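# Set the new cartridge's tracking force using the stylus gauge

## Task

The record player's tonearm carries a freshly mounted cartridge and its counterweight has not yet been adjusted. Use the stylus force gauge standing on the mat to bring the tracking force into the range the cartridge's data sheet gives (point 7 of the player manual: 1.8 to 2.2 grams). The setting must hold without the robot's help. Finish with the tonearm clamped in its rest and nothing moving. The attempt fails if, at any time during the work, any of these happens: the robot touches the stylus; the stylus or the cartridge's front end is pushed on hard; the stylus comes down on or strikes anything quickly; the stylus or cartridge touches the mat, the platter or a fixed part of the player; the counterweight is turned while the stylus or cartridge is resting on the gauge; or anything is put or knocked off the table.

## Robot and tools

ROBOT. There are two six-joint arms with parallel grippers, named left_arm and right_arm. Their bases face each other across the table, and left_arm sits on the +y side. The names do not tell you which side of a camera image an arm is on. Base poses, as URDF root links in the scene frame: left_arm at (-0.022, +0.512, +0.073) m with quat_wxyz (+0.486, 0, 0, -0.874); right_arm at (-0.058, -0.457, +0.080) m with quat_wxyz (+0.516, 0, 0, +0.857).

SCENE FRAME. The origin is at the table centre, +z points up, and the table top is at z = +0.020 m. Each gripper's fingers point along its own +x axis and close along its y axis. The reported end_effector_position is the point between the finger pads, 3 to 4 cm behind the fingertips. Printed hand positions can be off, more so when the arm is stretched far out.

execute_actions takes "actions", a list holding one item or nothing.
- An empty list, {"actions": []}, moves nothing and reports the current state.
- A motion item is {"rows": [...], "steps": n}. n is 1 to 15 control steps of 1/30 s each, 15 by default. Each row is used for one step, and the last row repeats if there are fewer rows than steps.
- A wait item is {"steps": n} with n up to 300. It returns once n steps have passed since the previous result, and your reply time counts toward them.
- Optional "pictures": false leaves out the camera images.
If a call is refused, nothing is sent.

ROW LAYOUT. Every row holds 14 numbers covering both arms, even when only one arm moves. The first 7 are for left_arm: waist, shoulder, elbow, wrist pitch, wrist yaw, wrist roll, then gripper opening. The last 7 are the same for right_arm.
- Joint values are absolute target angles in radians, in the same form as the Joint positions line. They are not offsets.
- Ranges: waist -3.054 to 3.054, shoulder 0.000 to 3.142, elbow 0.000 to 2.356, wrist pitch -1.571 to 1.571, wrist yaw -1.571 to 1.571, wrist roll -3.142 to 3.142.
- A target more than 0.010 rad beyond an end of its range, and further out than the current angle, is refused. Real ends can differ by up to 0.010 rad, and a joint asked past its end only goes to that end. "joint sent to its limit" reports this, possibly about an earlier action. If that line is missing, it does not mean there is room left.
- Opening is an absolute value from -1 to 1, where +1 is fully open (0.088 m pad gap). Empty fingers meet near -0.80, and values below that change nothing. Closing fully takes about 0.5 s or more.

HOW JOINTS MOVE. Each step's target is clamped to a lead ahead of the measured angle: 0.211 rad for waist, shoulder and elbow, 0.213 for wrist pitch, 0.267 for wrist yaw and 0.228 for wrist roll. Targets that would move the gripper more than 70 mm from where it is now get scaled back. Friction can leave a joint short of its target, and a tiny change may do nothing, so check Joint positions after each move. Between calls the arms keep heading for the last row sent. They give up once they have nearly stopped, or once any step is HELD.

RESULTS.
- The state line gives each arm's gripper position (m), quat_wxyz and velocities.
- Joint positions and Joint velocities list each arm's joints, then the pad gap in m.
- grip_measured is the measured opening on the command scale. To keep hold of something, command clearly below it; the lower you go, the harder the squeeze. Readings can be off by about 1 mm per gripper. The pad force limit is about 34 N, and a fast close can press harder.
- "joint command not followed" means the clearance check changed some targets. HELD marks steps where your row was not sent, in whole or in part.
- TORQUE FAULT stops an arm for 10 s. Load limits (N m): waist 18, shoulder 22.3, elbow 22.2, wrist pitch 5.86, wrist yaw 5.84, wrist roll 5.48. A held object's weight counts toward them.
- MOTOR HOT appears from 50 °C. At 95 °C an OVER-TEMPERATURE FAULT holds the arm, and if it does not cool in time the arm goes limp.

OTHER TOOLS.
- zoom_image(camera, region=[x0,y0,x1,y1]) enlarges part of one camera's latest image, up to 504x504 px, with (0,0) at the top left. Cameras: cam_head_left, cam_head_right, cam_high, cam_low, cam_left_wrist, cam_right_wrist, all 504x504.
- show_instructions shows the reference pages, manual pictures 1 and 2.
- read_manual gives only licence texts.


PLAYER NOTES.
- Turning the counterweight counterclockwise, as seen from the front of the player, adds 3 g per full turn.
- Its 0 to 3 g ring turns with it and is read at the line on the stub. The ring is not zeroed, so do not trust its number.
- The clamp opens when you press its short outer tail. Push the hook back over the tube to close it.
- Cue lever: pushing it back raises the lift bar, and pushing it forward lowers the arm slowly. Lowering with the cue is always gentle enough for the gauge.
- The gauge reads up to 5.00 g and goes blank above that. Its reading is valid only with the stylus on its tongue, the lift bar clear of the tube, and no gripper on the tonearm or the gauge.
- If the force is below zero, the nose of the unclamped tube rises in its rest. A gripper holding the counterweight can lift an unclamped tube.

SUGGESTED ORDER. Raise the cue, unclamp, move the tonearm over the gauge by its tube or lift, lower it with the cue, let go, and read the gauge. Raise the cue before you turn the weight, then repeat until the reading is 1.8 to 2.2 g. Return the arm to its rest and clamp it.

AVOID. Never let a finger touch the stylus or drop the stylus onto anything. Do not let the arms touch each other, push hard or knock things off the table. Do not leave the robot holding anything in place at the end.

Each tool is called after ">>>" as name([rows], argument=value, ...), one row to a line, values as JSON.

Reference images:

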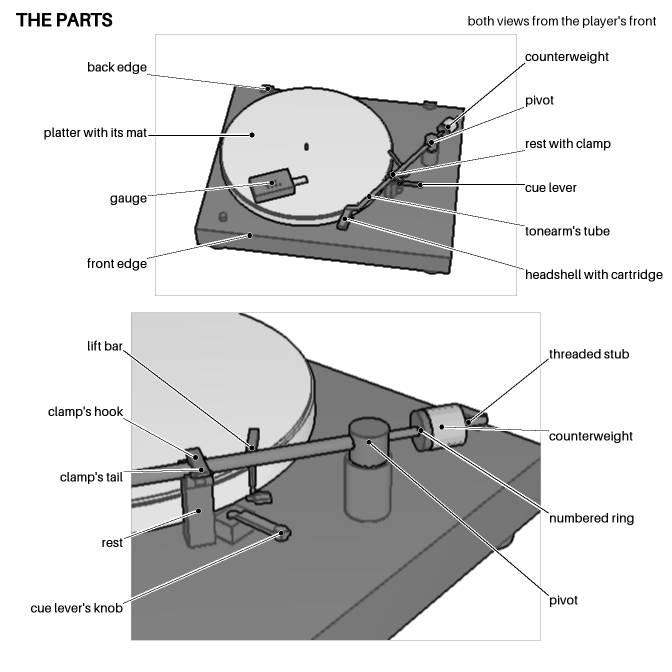

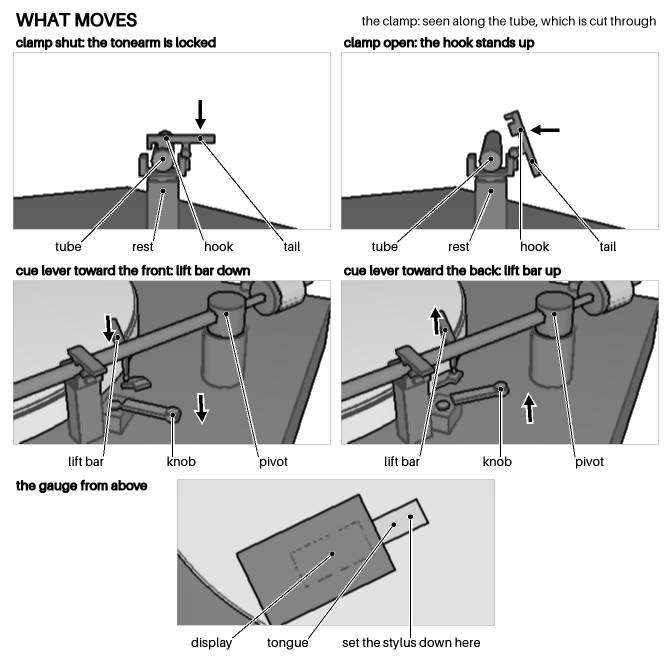

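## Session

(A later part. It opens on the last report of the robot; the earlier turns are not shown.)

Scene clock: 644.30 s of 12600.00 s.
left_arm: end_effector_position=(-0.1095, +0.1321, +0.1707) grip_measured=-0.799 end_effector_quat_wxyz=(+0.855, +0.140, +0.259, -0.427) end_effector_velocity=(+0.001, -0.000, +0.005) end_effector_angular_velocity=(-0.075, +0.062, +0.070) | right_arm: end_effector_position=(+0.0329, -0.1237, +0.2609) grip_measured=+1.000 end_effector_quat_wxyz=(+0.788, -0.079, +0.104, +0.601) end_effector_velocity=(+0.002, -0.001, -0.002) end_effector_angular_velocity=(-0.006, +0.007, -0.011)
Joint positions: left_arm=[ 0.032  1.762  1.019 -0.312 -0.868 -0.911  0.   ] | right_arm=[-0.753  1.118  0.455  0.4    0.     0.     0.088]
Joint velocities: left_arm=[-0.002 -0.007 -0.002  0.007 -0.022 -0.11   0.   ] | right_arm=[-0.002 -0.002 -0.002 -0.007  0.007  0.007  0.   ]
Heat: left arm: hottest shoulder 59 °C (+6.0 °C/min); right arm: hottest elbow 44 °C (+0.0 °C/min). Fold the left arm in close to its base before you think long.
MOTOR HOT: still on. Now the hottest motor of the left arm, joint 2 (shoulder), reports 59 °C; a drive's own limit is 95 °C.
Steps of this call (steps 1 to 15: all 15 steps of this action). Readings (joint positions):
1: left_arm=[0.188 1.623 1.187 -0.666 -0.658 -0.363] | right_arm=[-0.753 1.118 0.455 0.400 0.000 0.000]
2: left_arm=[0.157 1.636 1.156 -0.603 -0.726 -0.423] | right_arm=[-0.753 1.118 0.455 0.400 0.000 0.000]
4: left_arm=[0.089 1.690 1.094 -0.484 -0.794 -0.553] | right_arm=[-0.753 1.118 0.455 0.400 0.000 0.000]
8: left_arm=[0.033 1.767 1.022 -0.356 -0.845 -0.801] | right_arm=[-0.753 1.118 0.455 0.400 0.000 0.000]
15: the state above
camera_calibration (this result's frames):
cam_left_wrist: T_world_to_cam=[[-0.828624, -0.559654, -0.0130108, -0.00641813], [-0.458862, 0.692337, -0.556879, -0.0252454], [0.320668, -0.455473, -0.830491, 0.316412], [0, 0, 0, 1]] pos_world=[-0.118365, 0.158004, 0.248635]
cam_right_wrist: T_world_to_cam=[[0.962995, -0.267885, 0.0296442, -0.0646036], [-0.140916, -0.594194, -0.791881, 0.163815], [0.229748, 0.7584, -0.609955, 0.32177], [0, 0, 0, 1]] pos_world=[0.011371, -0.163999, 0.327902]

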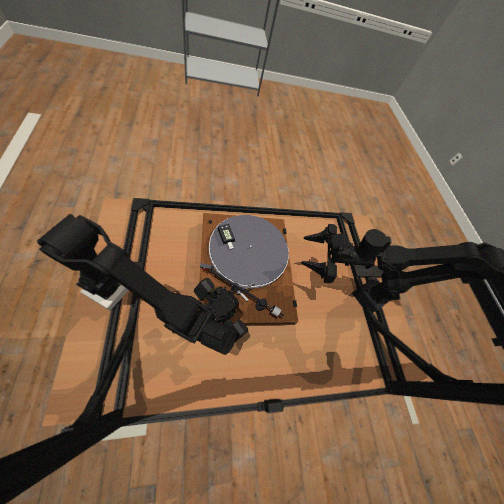

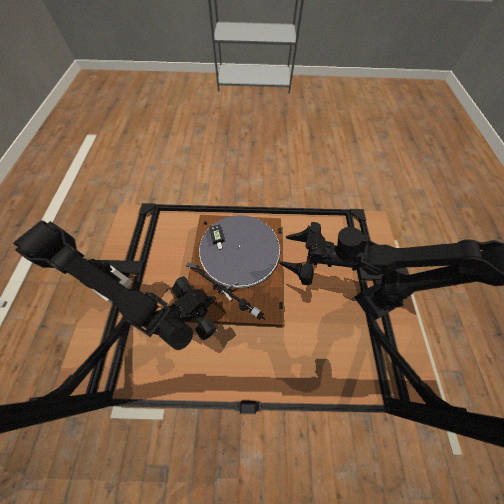

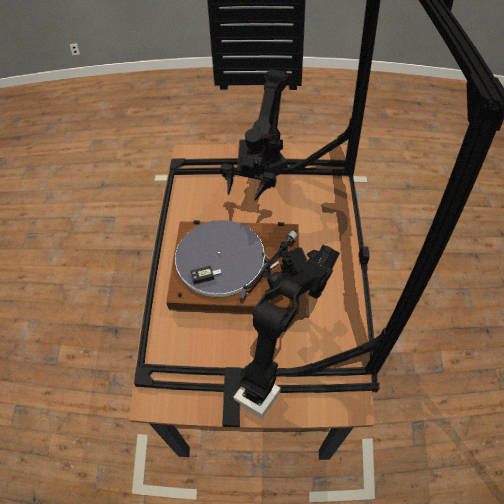

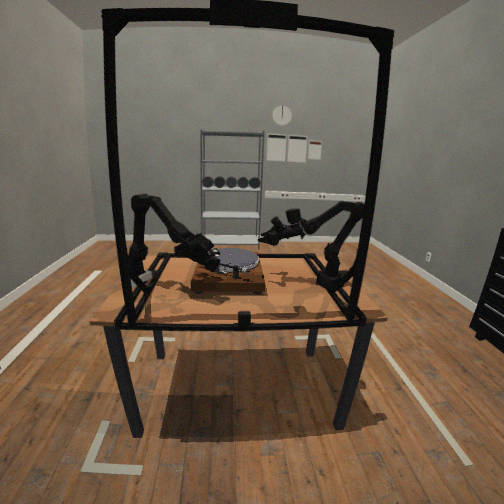

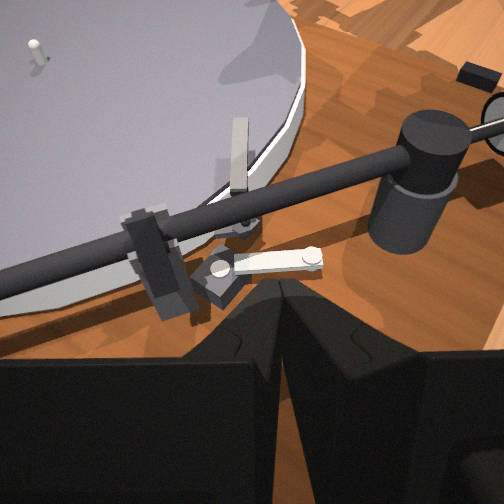

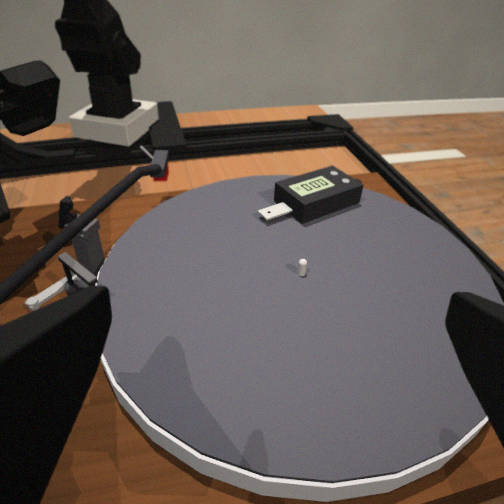

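>>> execute_actions([
  {"rows":[[0.2,1.6,1.3,-0.9,-0.5,-0.3,-0.85,-0.754,1.119,0.458,0.401,0,0,1]],"steps":12},
], pictures=false)

>>> execute_actions([
  {"rows":[[0.424,1.85,1.8,-1.5,0,0.53,-0.85,-0.754,1.119,0.458,0.401,0,0,1]],"steps":15},
], pictures=false)

>>> execute_actions([
  {"rows":[[0.424,2.0,1.87,-1.44,0,0.53,-0.85,-0.754,1.119,0.458,0.401,0,0,1]],"steps":15},
], pictures=false)

>>> execute_actions([
  {"rows":[[0.424,2.003,1.8,-1.37,0,0.53,-0.85,-0.754,1.119,0.458,0.401,0,0,1],[0.424,2.003,1.8,-1.37,0,0.53,-0.85,-0.754,1.119,0.458,0.401,0,0,1],[0.424,2.003,1.8,-1.37,0,0.53,-0.85,-0.754,1.119,0.458,0.401,0,0,1],[0.424,2.003,1.8,-1.37,0,0.53,-0.85,-0.754,1.119,0.458,0.401,0,0,1],[0.424,2.005,1.73,-1.3,0,0.53,-0.85,-0.754,1.119,0.458,0.401,0,0,1]],"steps":15},
])

Scene clock: 663.40 s of 12600.00 s.
left_arm: end_effector_position=(-0.0785, +0.1526, +0.2433) grip_measured=-0.799 end_effector_quat_wxyz=(+0.712, +0.401, +0.279, -0.504) end_effector_velocity=(+0.008, +0.072, -0.094) end_effector_angular_velocity=(+0.755, -0.320, -0.398) | right_arm: end_effector_position=(+0.0329, -0.1237, +0.2608) grip_measured=+1.000 end_effector_quat_wxyz=(+0.788, -0.080, +0.105, +0.601) end_effector_velocity=(+0.002, -0.001, -0.002) end_effector_angular_velocity=(-0.006, +0.007, -0.011)
Joint positions: left_arm=[ 0.199  1.592  1.294 -0.865 -0.509 -0.341  0.   ] | right_arm=[-0.753  1.118  0.455  0.4    0.     0.     0.088]
Joint velocities: left_arm=[-0.002  0.149  0.002 -0.462  0.125  0.432  0.   ] | right_arm=[-0.002 -0.002 -0.002 -0.007  0.007  0.007  0.   ]
Heat: left arm: hottest shoulder 57 °C (+1.0 °C/min); right arm: hottest elbow 44 °C (+0.0 °C/min). Fold the left arm in close to its base before you think long.
MOTOR HOT: still on. Now the hottest motor of the left arm, joint 2 (shoulder), reports 57 °C; a drive's own limit is 95 °C.
Steps of this call (steps 1 to 15: the robot went on to your last target; steps 16 to 90: nothing new was sent; then 15.70 s passed at rest; steps 91 to 102: all 12 steps of this action). Readings (joint positions):
91: left_arm=[0.043 1.749 1.040 -0.351 -0.820 -0.886] | right_arm=[-0.753 1.118 0.455 0.400 0.000 0.000]
92: left_arm=[0.068 1.736 1.071 -0.405 -0.753 -0.835] | right_arm=[-0.753 1.118 0.455 0.400 0.000 0.000]
94: left_arm=[0.129 1.695 1.154 -0.506 -0.643 -0.724] | right_arm=[-0.753 1.118 0.455 0.400 0.000 0.000]
98: left_arm=[0.196 1.603 1.282 -0.736 -0.543 -0.464] | right_arm=[-0.753 1.118 0.455 0.400 0.000 0.000]
102: the state above

Scene clock: 663.90 s of 12600.00 s.
left_arm: end_effector_position=(-0.0669, +0.1698, +0.2593) grip_measured=-0.799 end_effector_quat_wxyz=(+0.333, +0.625, +0.314, -0.633) end_effector_velocity=(+0.001, +0.040, -0.015) end_effector_angular_velocity=(+0.243, -0.022, -0.406) | right_arm: end_effector_position=(+0.0331, -0.1237, +0.2608) grip_measured=+1.000 end_effector_quat_wxyz=(+0.788, -0.080, +0.105, +0.601) end_effector_velocity=(-0.001, -0.001, -0.002) end_effector_angular_velocity=(-0.007, +0.001, +0.016)
Joint positions: left_arm=[ 0.425  1.843  1.788 -1.487 -0.006  0.49   0.   ] | right_arm=[-0.754  1.118  0.455  0.4    0.     0.     0.088]
Joint velocities: left_arm=[-0.002  0.042 -0.002 -0.198  0.022  0.403  0.   ] | right_arm=[-0.007 -0.002 -0.002 -0.007 -0.022 -0.007  0.   ]
Heat: left arm: hottest shoulder 57 °C (+1.0 °C/min); right arm: hottest elbow 44 °C (+0.0 °C/min). Fold the left arm in close to its base before you think long.
MOTOR HOT: still on. Now the hottest motor of the left arm, joint 2 (shoulder), reports 57 °C; a drive's own limit is 95 °C.
Steps of this call (steps 1 to 15: all 15 steps of this action). Readings (joint positions):
1: left_arm=[0.220 1.631 1.333 -0.936 -0.433 -0.281] | right_arm=[-0.753 1.118 0.455 0.400 0.000 0.000]
2: left_arm=[0.266 1.681 1.395 -0.995 -0.351 -0.213] | right_arm=[-0.753 1.118 0.455 0.400 0.000 0.000]
4: left_arm=[0.360 1.778 1.519 -1.105 -0.202 -0.082] | right_arm=[-0.753 1.118 0.455 0.400 0.000 0.000]
8: left_arm=[0.427 1.858 1.704 -1.347 -0.050 0.177] | right_arm=[-0.754 1.118 0.455 0.400 0.000 0.000]
15: the state above

Scene clock: 664.40 s of 12600.00 s.
left_arm: end_effector_position=(-0.0719, +0.1366, +0.2225) grip_measured=-0.799 end_effector_quat_wxyz=(+0.308, +0.638, +0.316, -0.631) end_effector_velocity=(-0.001, +0.006, +0.002) end_effector_angular_velocity=(+0.018, +0.005, +0.005) | right_arm: end_effector_position=(+0.0331, -0.1237, +0.2608) grip_measured=+1.000 end_effector_quat_wxyz=(+0.788, -0.080, +0.105, +0.601) end_effector_velocity=(-0.001, -0.002, -0.009) end_effector_angular_velocity=(-0.032, +0.003, +0.007)
Joint positions: left_arm=[ 0.425  2.004  1.86  -1.442 -0.002  0.525  0.   ] | right_arm=[-0.754  1.118  0.455  0.4    0.     0.     0.088]
Joint velocities: left_arm=[-0.002 -0.007 -0.002 -0.022  0.007 -0.007  0.   ] | right_arm=[-0.002  0.002 -0.007 -0.022 -0.007 -0.007  0.   ]
Heat: left arm: hottest shoulder 57 °C (+1.0 °C/min); right arm: hottest elbow 44 °C (+0.0 °C/min). Fold the left arm in close to its base before you think long.
MOTOR HOT: still on. Now the hottest motor of the left arm, joint 2 (shoulder), reports 57 °C; a drive's own limit is 95 °C.
Steps of this call (steps 1 to 15: all 15 steps of this action). Readings (joint positions):
1: left_arm=[0.425 1.869 1.803 -1.494 -0.004 0.501] | right_arm=[-0.754 1.118 0.455 0.400 0.000 0.000]
2: left_arm=[0.425 1.893 1.826 -1.471 -0.004 0.509] | right_arm=[-0.754 1.118 0.455 0.400 0.000 0.000]
4: left_arm=[0.425 1.944 1.852 -1.443 -0.003 0.517] | right_arm=[-0.754 1.118 0.455 0.400 0.000 0.000]
8: left_arm=[0.425 2.001 1.854 -1.444 -0.002 0.523] | right_arm=[-0.754 1.118 0.455 0.400 0.000 0.000]
15: the state above

Scene clock: 664.90 s of 12600.00 s.
left_arm: end_effector_position=(-0.0726, +0.1315, +0.1915) grip_measured=-0.799 end_effector_quat_wxyz=(+0.313, +0.635, +0.311, -0.634) end_effector_velocity=(+0.001, +0.003, -0.003) end_effector_angular_velocity=(+0.016, -0.010, -0.010) | right_arm: end_effector_position=(+0.0331, -0.1237, +0.2608) grip_measured=+1.000 end_effector_quat_wxyz=(+0.788, -0.080, +0.105, +0.601) end_effector_velocity=(+0.001, -0.001, -0.003) end_effector_angular_velocity=(-0.017, -0.015, +0.005)
Joint positions: left_arm=[ 0.425  2.006  1.74  -1.303 -0.002  0.525  0.   ] | right_arm=[-0.754  1.118  0.455  0.4    0.     0.     0.088]
Joint velocities: left_arm=[-0.002  0.002 -0.007 -0.007 -0.007  0.007  0.   ] | right_arm=[-0.007  0.002 -0.002 -0.007 -0.007 -0.022  0.   ]
Heat: left arm: hottest shoulder 57 °C (+0.0 °C/min); right arm: hottest elbow 44 °C (+0.0 °C/min). Fold the left arm in close to its base before you think long.
MOTOR HOT: still on. Now the hottest motor of the left arm, joint 2 (shoulder), reports 57 °C; a drive's own limit is 95 °C.
Steps of this call (steps 1 to 15: all 15 steps of this action). Readings (joint positions):
1: left_arm=[0.425 2.003 1.851 -1.425 -0.002 0.525] | right_arm=[-0.754 1.118 0.455 0.400 0.000 0.000]
2: left_arm=[0.425 2.002 1.841 -1.406 -0.002 0.525] | right_arm=[-0.754 1.118 0.455 0.400 0.000 0.000]
4: left_arm=[0.425 2.002 1.826 -1.387 -0.002 0.525] | right_arm=[-0.754 1.118 0.455 0.400 0.000 0.000]
8: left_arm=[0.425 2.003 1.760 -1.323 -0.002 0.525] | right_arm=[-0.754 1.118 0.455 0.400 0.000 0.000]
15: the state above
camera_calibration (this result's frames):
cam_left_wrist: T_world_to_cam=[[-0.777739, 0.627449, 0.0378278, -0.138103], [0.593759, 0.71356, 0.371864, -0.100578], [0.206333, 0.311673, -0.927516, 0.230918], [0, 0, 0, 1]] pos_world=[-0.095335, 0.0864494, 0.256806]
cam_right_wrist: T_world_to_cam=[[0.962895, -0.268242, 0.0296459, -0.0647727], [-0.141222, -0.594432, -0.791648, 0.163652], [0.229976, 0.758088, -0.610257, 0.321701], [0, 0, 0, 1]] pos_world=[0.0114971, -0.163973, 0.327795]

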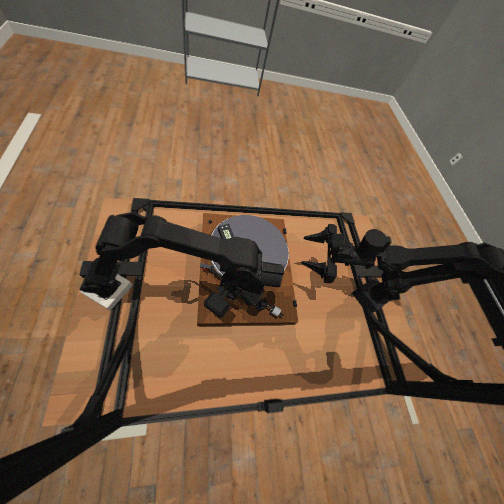

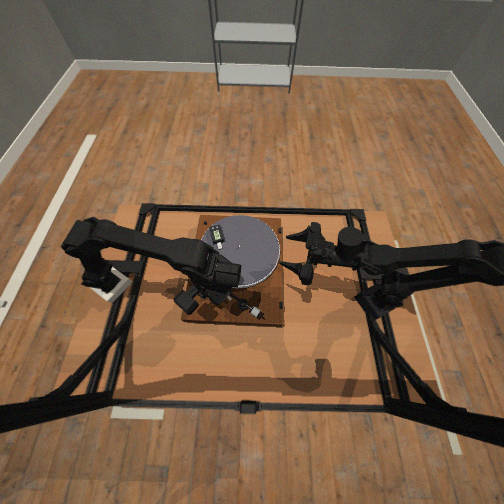

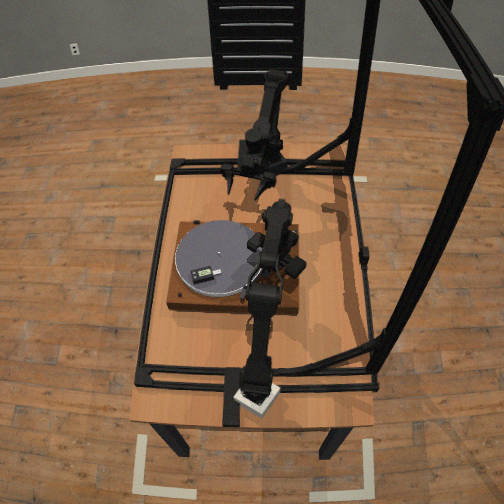

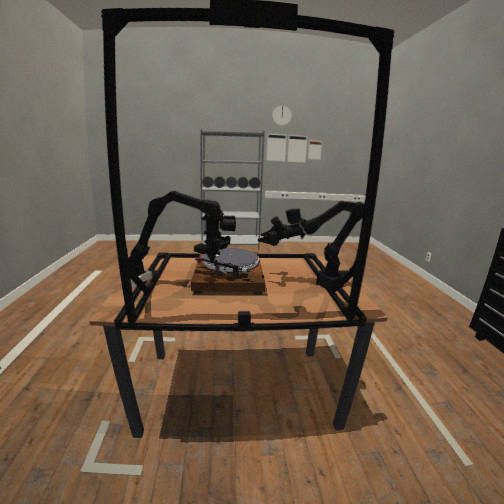

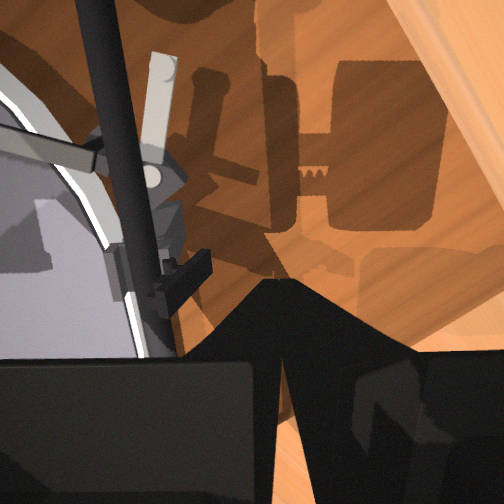

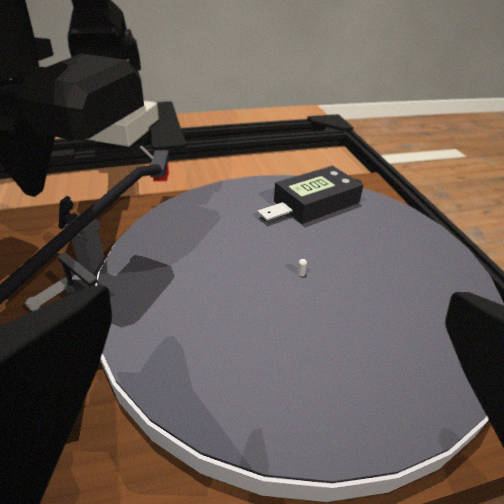

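>>> execute_actions([
  {"rows":[[0.44,2.025,1.768,-1.31,0,0.53,-0.85,-0.754,1.119,0.458,0.401,0,0,1],[0.44,2.025,1.768,-1.31,0,0.53,-0.85,-0.754,1.119,0.458,0.401,0,0,1],[0.44,2.025,1.768,-1.31,0,0.53,-0.85,-0.754,1.119,0.458,0.401,0,0,1],[0.455,2.039,1.788,-1.317,0,0.53,-0.85,-0.754,1.119,0.458,0.401,0,0,1],[0.455,2.039,1.788,-1.317,0,0.53,-0.85,-0.754,1.119,0.458,0.401,0,0,1],[0.455,2.039,1.788,-1.317,0,0.53,-0.85,-0.754,1.119,0.458,0.401,0,0,1],[0.47,2.052,1.808,-1.323,0,0.53,-0.85,-0.754,1.119,0.458,0.401,0,0,1]],"steps":15},
])

>>> execute_actions([
  {"rows":[[0.48,2.06,1.82,-1.327,0,0.53,-0.85,-0.754,1.119,0.458,0.401,0,0,1],[0.48,2.06,1.82,-1.327,0,0.53,-0.85,-0.754,1.119,0.458,0.401,0,0,1],[0.48,2.06,1.82,-1.327,0,0.53,-0.85,-0.754,1.119,0.458,0.401,0,0,1],[0.48,2.06,1.82,-1.327,0,0.53,-0.85,-0.754,1.119,0.458,0.401,0,0,1],[0.49,2.068,1.83,-1.331,0,0.53,-0.85,-0.754,1.119,0.458,0.401,0,0,1]],"steps":15},
])

Scene clock: 672.87 s of 12600.00 s.
left_arm: end_effector_position=(-0.0567, +0.1208, +0.1919) grip_measured=-0.799 end_effector_quat_wxyz=(+0.327, +0.627, +0.325, -0.628) end_effector_velocity=(+0.002, -0.002, +0.003) end_effector_angular_velocity=(-0.009, -0.021, +0.005) | right_arm: end_effector_position=(+0.0331, -0.1237, +0.2609) grip_measured=+1.000 end_effector_quat_wxyz=(+0.788, -0.079, +0.104, +0.601) end_effector_velocity=(-0.003, -0.000, -0.002) end_effector_angular_velocity=(-0.007, +0.001, +0.021)
Joint positions: left_arm=[ 0.469  2.042  1.795 -1.321 -0.001  0.526  0.   ] | right_arm=[-0.754  1.118  0.455  0.401  0.     0.     0.088]
Joint velocities: left_arm=[-0.002  0.002  0.017 -0.007 -0.022 -0.007  0.   ] | right_arm=[-0.002 -0.002 -0.002 -0.007 -0.022 -0.007  0.   ]
Heat: left arm: hottest shoulder 57 °C (-1.0 °C/min); right arm: hottest elbow 44 °C (+0.0 °C/min). Fold the left arm in close to its base before you think long.
MOTOR HOT: still on. Now the hottest motor of the left arm, joint 2 (shoulder), reports 57 °C; a drive's own limit is 95 °C.
Steps of this call (steps 1 to 15: the robot went on to your last target; steps 16 to 90: nothing new was sent; then 4.47 s passed at rest; steps 91 to 105: all 15 steps of this action). Readings (joint positions):
91: left_arm=[0.425 2.007 1.740 -1.302 -0.001 0.526] | right_arm=[-0.754 1.118 0.455 0.401 0.000 0.000]
92: left_arm=[0.427 2.009 1.744 -1.303 -0.001 0.526] | right_arm=[-0.754 1.118 0.455 0.401 0.000 0.000]
94: left_arm=[0.433 2.014 1.754 -1.309 -0.001 0.526] | right_arm=[-0.754 1.118 0.455 0.401 0.000 0.000]
98: left_arm=[0.453 2.031 1.781 -1.317 -0.001 0.526] | right_arm=[-0.754 1.118 0.455 0.401 0.000 0.000]
105: the state above
camera_calibration (this result's frames):
cam_left_wrist: T_world_to_cam=[[-0.804248, 0.593086, 0.0378831, -0.116441], [0.562496, 0.739096, 0.370588, -0.107111], [0.191791, 0.319354, -0.928025, 0.229732], [0, 0, 0, 1]] pos_world=[-0.0774583, 0.074859, 0.257302]
cam_right_wrist: T_world_to_cam=[[0.962892, -0.268253, 0.0296442, -0.0647758], [-0.141143, -0.59414, -0.791881, 0.163823], [0.230037, 0.758312, -0.609955, 0.32168], [0, 0, 0, 1]] pos_world=[0.0114961, -0.163977, 0.327859]

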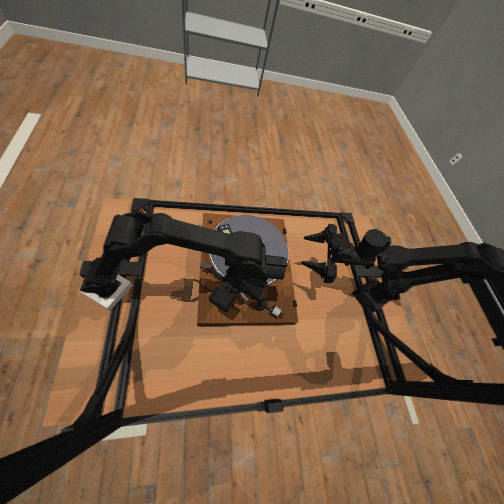

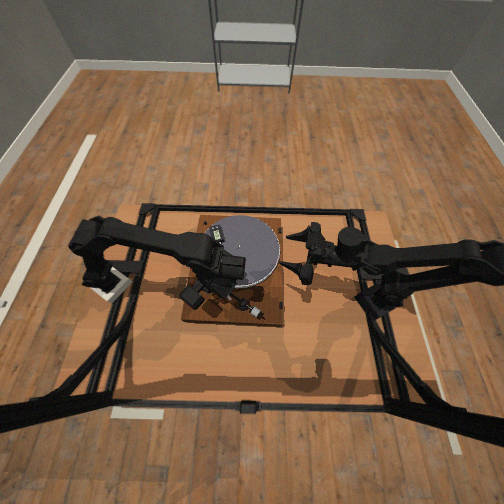

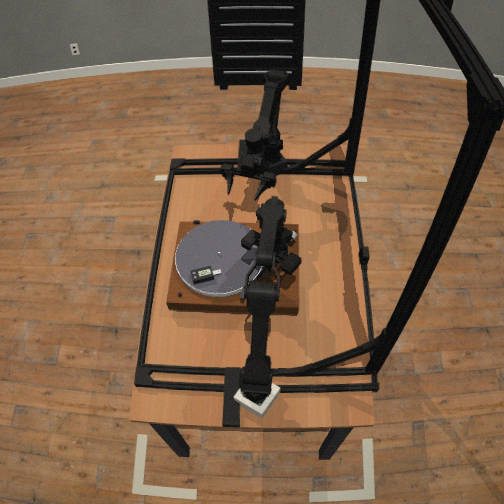

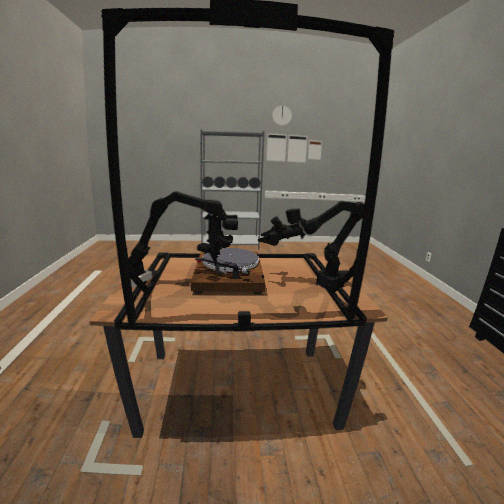

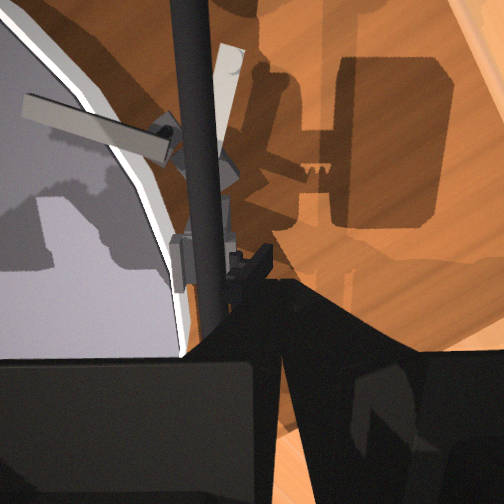

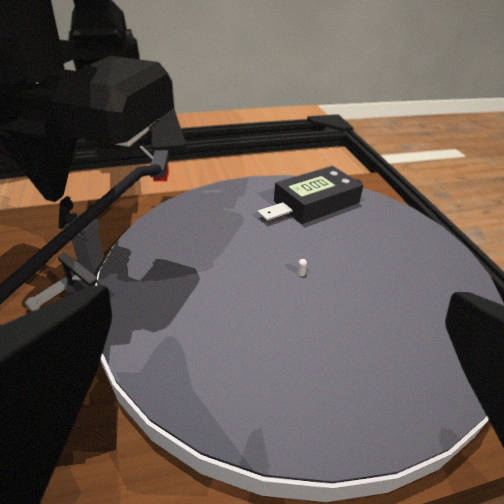

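Scene clock: 673.37 s of 12600.00 s.
left_arm: end_effector_position=(-0.0529, +0.1178, +0.1925) grip_measured=-0.799 end_effector_quat_wxyz=(+0.329, +0.624, +0.330, -0.627) end_effector_velocity=(+0.000, +0.000, -0.001) end_effector_angular_velocity=(-0.003, -0.007, +0.005) | right_arm: end_effector_position=(+0.0331, -0.1237, +0.2609) grip_measured=+1.000 end_effector_quat_wxyz=(+0.788, -0.079, +0.104, +0.601) end_effector_velocity=(-0.001, -0.001, -0.000) end_effector_angular_velocity=(-0.004, -0.004, +0.007)
Joint positions: left_arm=[ 0.481  2.056  1.818 -1.332  0.005  0.526  0.   ] | right_arm=[-0.754  1.118  0.455  0.401  0.     0.     0.088]
Joint velocities: left_arm=[-0.002 -0.002 -0.007  0.007 -0.007 -0.007  0.   ] | right_arm=[-0.002 -0.007 -0.002 -0.007 -0.007 -0.007  0.   ]
Heat: left arm: hottest shoulder 57 °C (-1.0 °C/min); right arm: hottest elbow 44 °C (+0.0 °C/min). Fold the left arm in close to its base before you think long.
MOTOR HOT: still on. Now the hottest motor of the left arm, joint 2 (shoulder), reports 57 °C; a drive's own limit is 95 °C.
Steps of this call (steps 1 to 15: all 15 steps of this action). Readings (joint positions):
1: left_arm=[0.469 2.044 1.797 -1.323 -0.001 0.526] | right_arm=[-0.754 1.118 0.455 0.401 0.000 0.000]
2: left_arm=[0.470 2.045 1.801 -1.324 -0.001 0.526] | right_arm=[-0.754 1.118 0.455 0.401 0.000 0.000]
4: left_arm=[0.474 2.048 1.806 -1.324 -0.001 0.526] | right_arm=[-0.754 1.118 0.455 0.401 0.000 0.000]
8: left_arm=[0.481 2.054 1.815 -1.330 0.005 0.526] | right_arm=[-0.754 1.118 0.455 0.401 0.000 0.000]
15: the state above
camera_calibration (this result's frames):
cam_left_wrist: T_world_to_cam=[[-0.811418, 0.582811, 0.0439551, -0.111884], [0.555203, 0.745109, 0.369543, -0.108158], [0.182623, 0.324258, -0.928173, 0.229528], [0, 0, 0, 1]] pos_world=[-0.0726522, 0.071371, 0.257929]
cam_right_wrist: T_world_to_cam=[[0.962892, -0.268253, 0.0296442, -0.0647758], [-0.141143, -0.59414, -0.791881, 0.163823], [0.230037, 0.758312, -0.609955, 0.32168], [0, 0, 0, 1]] pos_world=[0.0114961, -0.163977, 0.327859]

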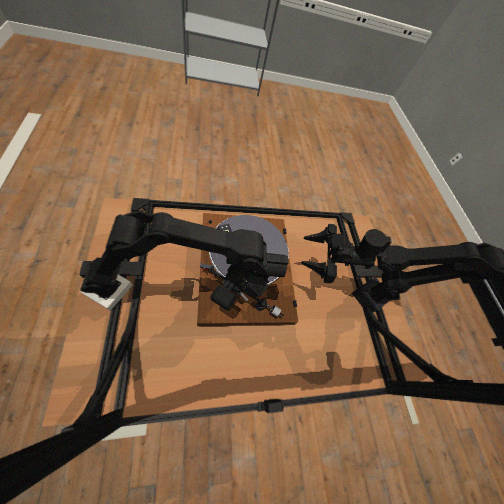

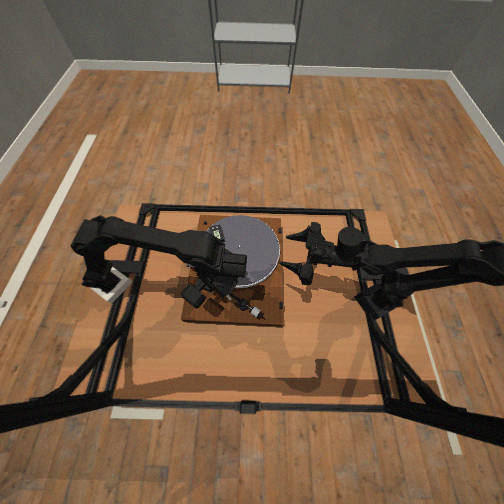

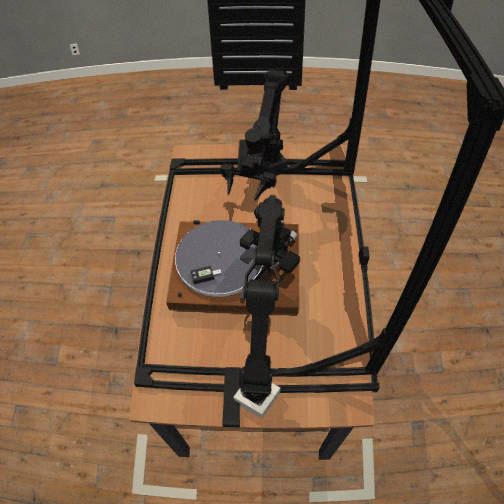

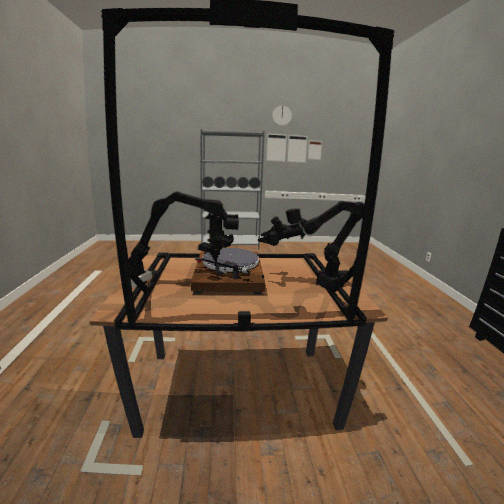

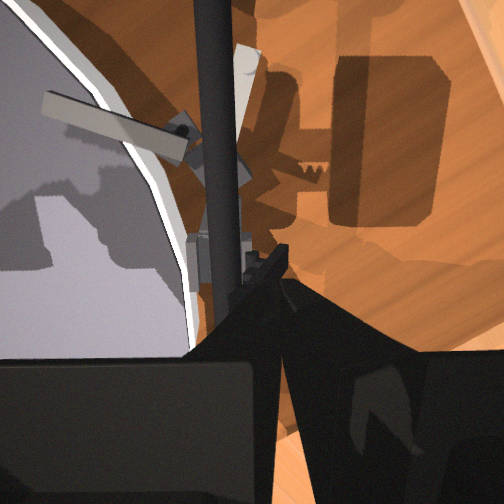

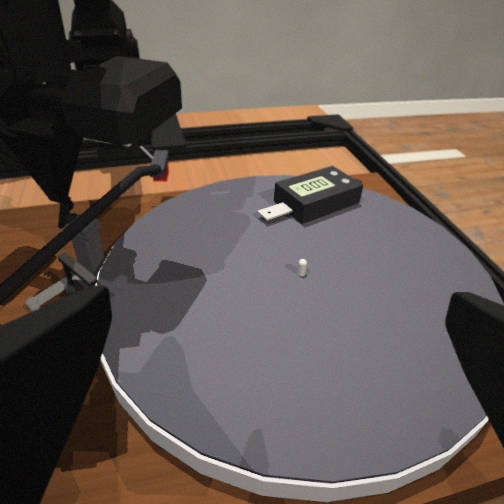

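>>> zoom_image(camera="cam_right_wrist", region=[20, 170, 140, 270])

>>> zoom_image(camera="cam_left_wrist", region=[170, 200, 330, 340])

Region (20, 170, 140, 270) of cam_right_wrist's 504x504 image, scaled by 4.200, with more detail than that image has.

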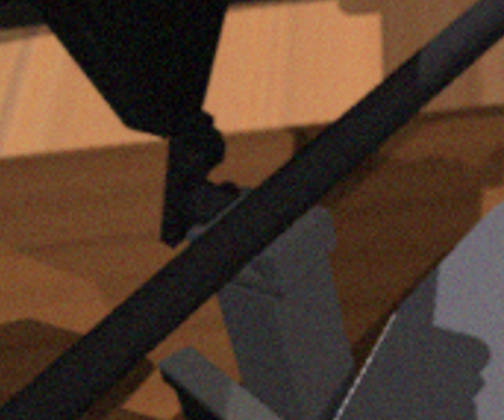

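Region (170, 200, 330, 340) of cam_left_wrist's 504x504 image, scaled by 3.150, with more detail than that image has; it fills the top 441 rows of this view, and the rest is white.

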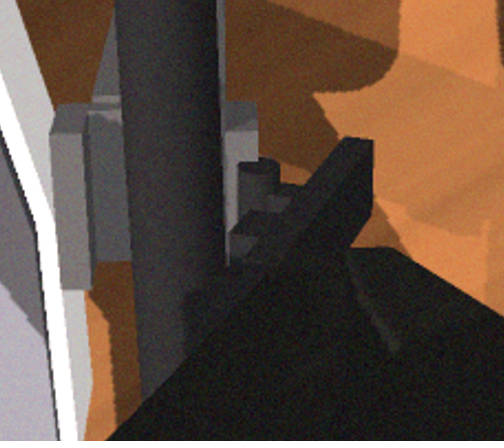

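>>> execute_actions([
  {"rows":[[0.5,2.078,1.845,-1.336,0,0.53,-0.85,-0.754,1.119,0.458,0.401,0,0,1],[0.5,2.078,1.845,-1.336,0,0.53,-0.85,-0.754,1.119,0.458,0.401,0,0,1],[0.5,2.078,1.845,-1.336,0,0.53,-0.85,-0.754,1.119,0.458,0.401,0,0,1],[0.5,2.078,1.845,-1.336,0,0.53,-0.85,-0.754,1.119,0.458,0.401,0,0,1],[0.5,2.078,1.845,-1.336,0,0.53,-0.85,-0.754,1.119,0.458,0.401,0,0,1],[0.51,2.088,1.858,-1.341,0,0.53,-0.85,-0.754,1.119,0.458,0.401,0,0,1]],"steps":15},
])

>>> zoom_image(camera="cam_right_wrist", region=[20, 170, 140, 270])

Scene clock: 680.87 s of 12600.00 s.
left_arm: end_effector_position=(-0.0418, +0.1123, +0.1910) grip_measured=-0.799 end_effector_quat_wxyz=(+0.337, +0.621, +0.339, -0.621) end_effector_velocity=(-0.002, -0.002, -0.000) end_effector_angular_velocity=(-0.007, +0.008, +0.005) | right_arm: end_effector_position=(+0.0331, -0.1236, +0.2610) grip_measured=+1.000 end_effector_quat_wxyz=(+0.788, -0.079, +0.104, +0.601) end_effector_velocity=(-0.003, -0.001, -0.000) end_effector_angular_velocity=(+0.001, +0.013, +0.017)
Joint positions: left_arm=[ 0.509  2.078  1.845 -1.339  0.002  0.526  0.   ] | right_arm=[-0.754  1.118  0.455  0.401  0.     0.     0.088]
Joint velocities: left_arm=[-0.002  0.002  0.002  0.007  0.007 -0.007  0.   ] | right_arm=[-0.002 -0.007 -0.002 -0.007 -0.022  0.007  0.   ]
Heat: left arm: hottest shoulder 57 °C (-2.0 °C/min); right arm: hottest elbow 44 °C (+0.0 °C/min). Fold the left arm in close to its base before you think long.
MOTOR HOT: still on. Now the hottest motor of the left arm, joint 2 (shoulder), reports 57 °C; a drive's own limit is 95 °C.
Steps of this call (steps 1 to 15: the robot went on to your last target; steps 16 to 90: nothing new was sent; then 4.00 s passed at rest; steps 91 to 105: all 15 steps of this action). Readings (joint positions):
91: left_arm=[0.482 2.058 1.821 -1.335 0.005 0.526] | right_arm=[-0.754 1.118 0.455 0.401 0.000 0.000]
92: left_arm=[0.484 2.060 1.825 -1.337 0.005 0.526] | right_arm=[-0.754 1.118 0.455 0.401 0.000 0.000]
94: left_arm=[0.488 2.064 1.829 -1.337 0.005 0.526] | right_arm=[-0.754 1.118 0.455 0.401 0.000 0.000]
98: left_arm=[0.497 2.073 1.841 -1.339 0.004 0.526] | right_arm=[-0.754 1.118 0.455 0.401 0.000 0.000]
105: the state above
camera_calibration (this result's frames):
cam_left_wrist: T_world_to_cam=[[-0.827038, 0.560548, 0.0423441, -0.0974704], [0.533656, 0.759219, 0.372556, -0.112677], [0.176687, 0.330715, -0.927043, 0.226637], [0, 0, 0, 1]] pos_world=[-0.0605245, 0.0652314, 0.256208]
cam_right_wrist: T_world_to_cam=[[0.962889, -0.268264, 0.0296426, -0.0647813], [-0.141063, -0.593849, -0.792114, 0.164087], [0.230099, 0.758537, -0.609653, 0.321681], [0, 0, 0, 1]] pos_world=[0.0115055, -0.163942, 0.32801]

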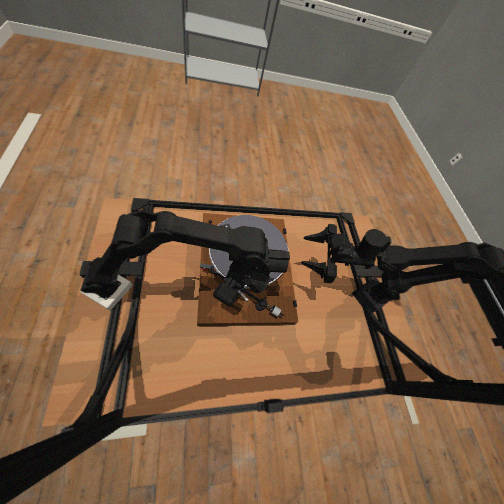

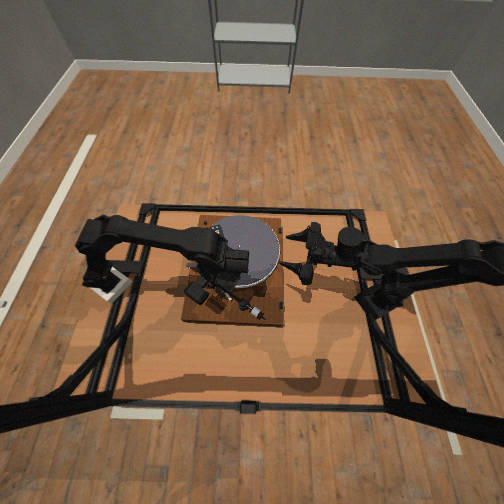

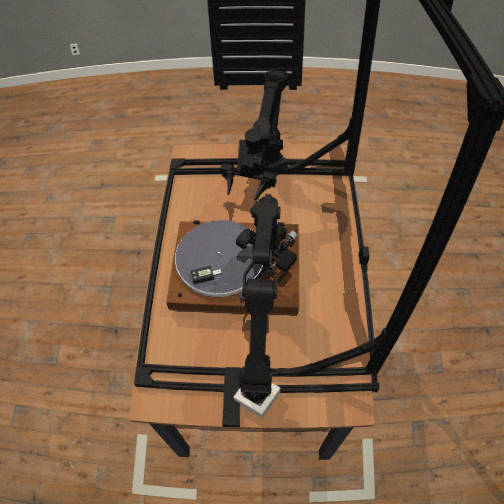

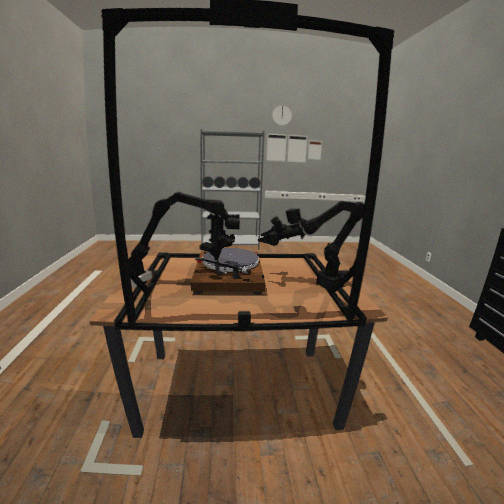

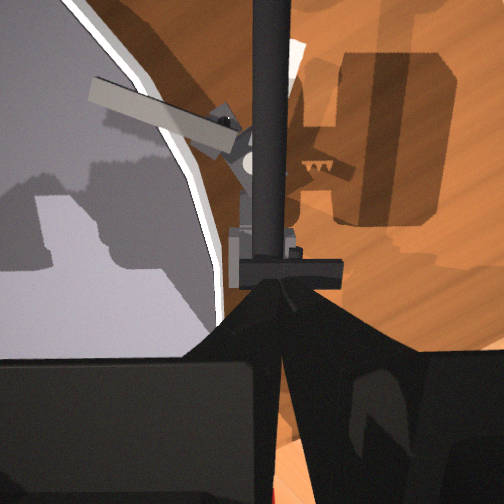

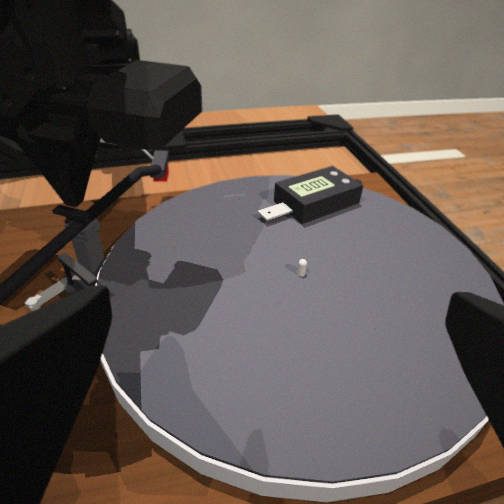

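Region (20, 170, 140, 270) of cam_right_wrist's 504x504 image, scaled by 4.200, with more detail than that image has.

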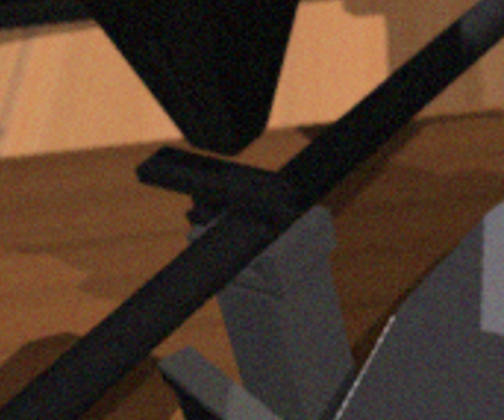

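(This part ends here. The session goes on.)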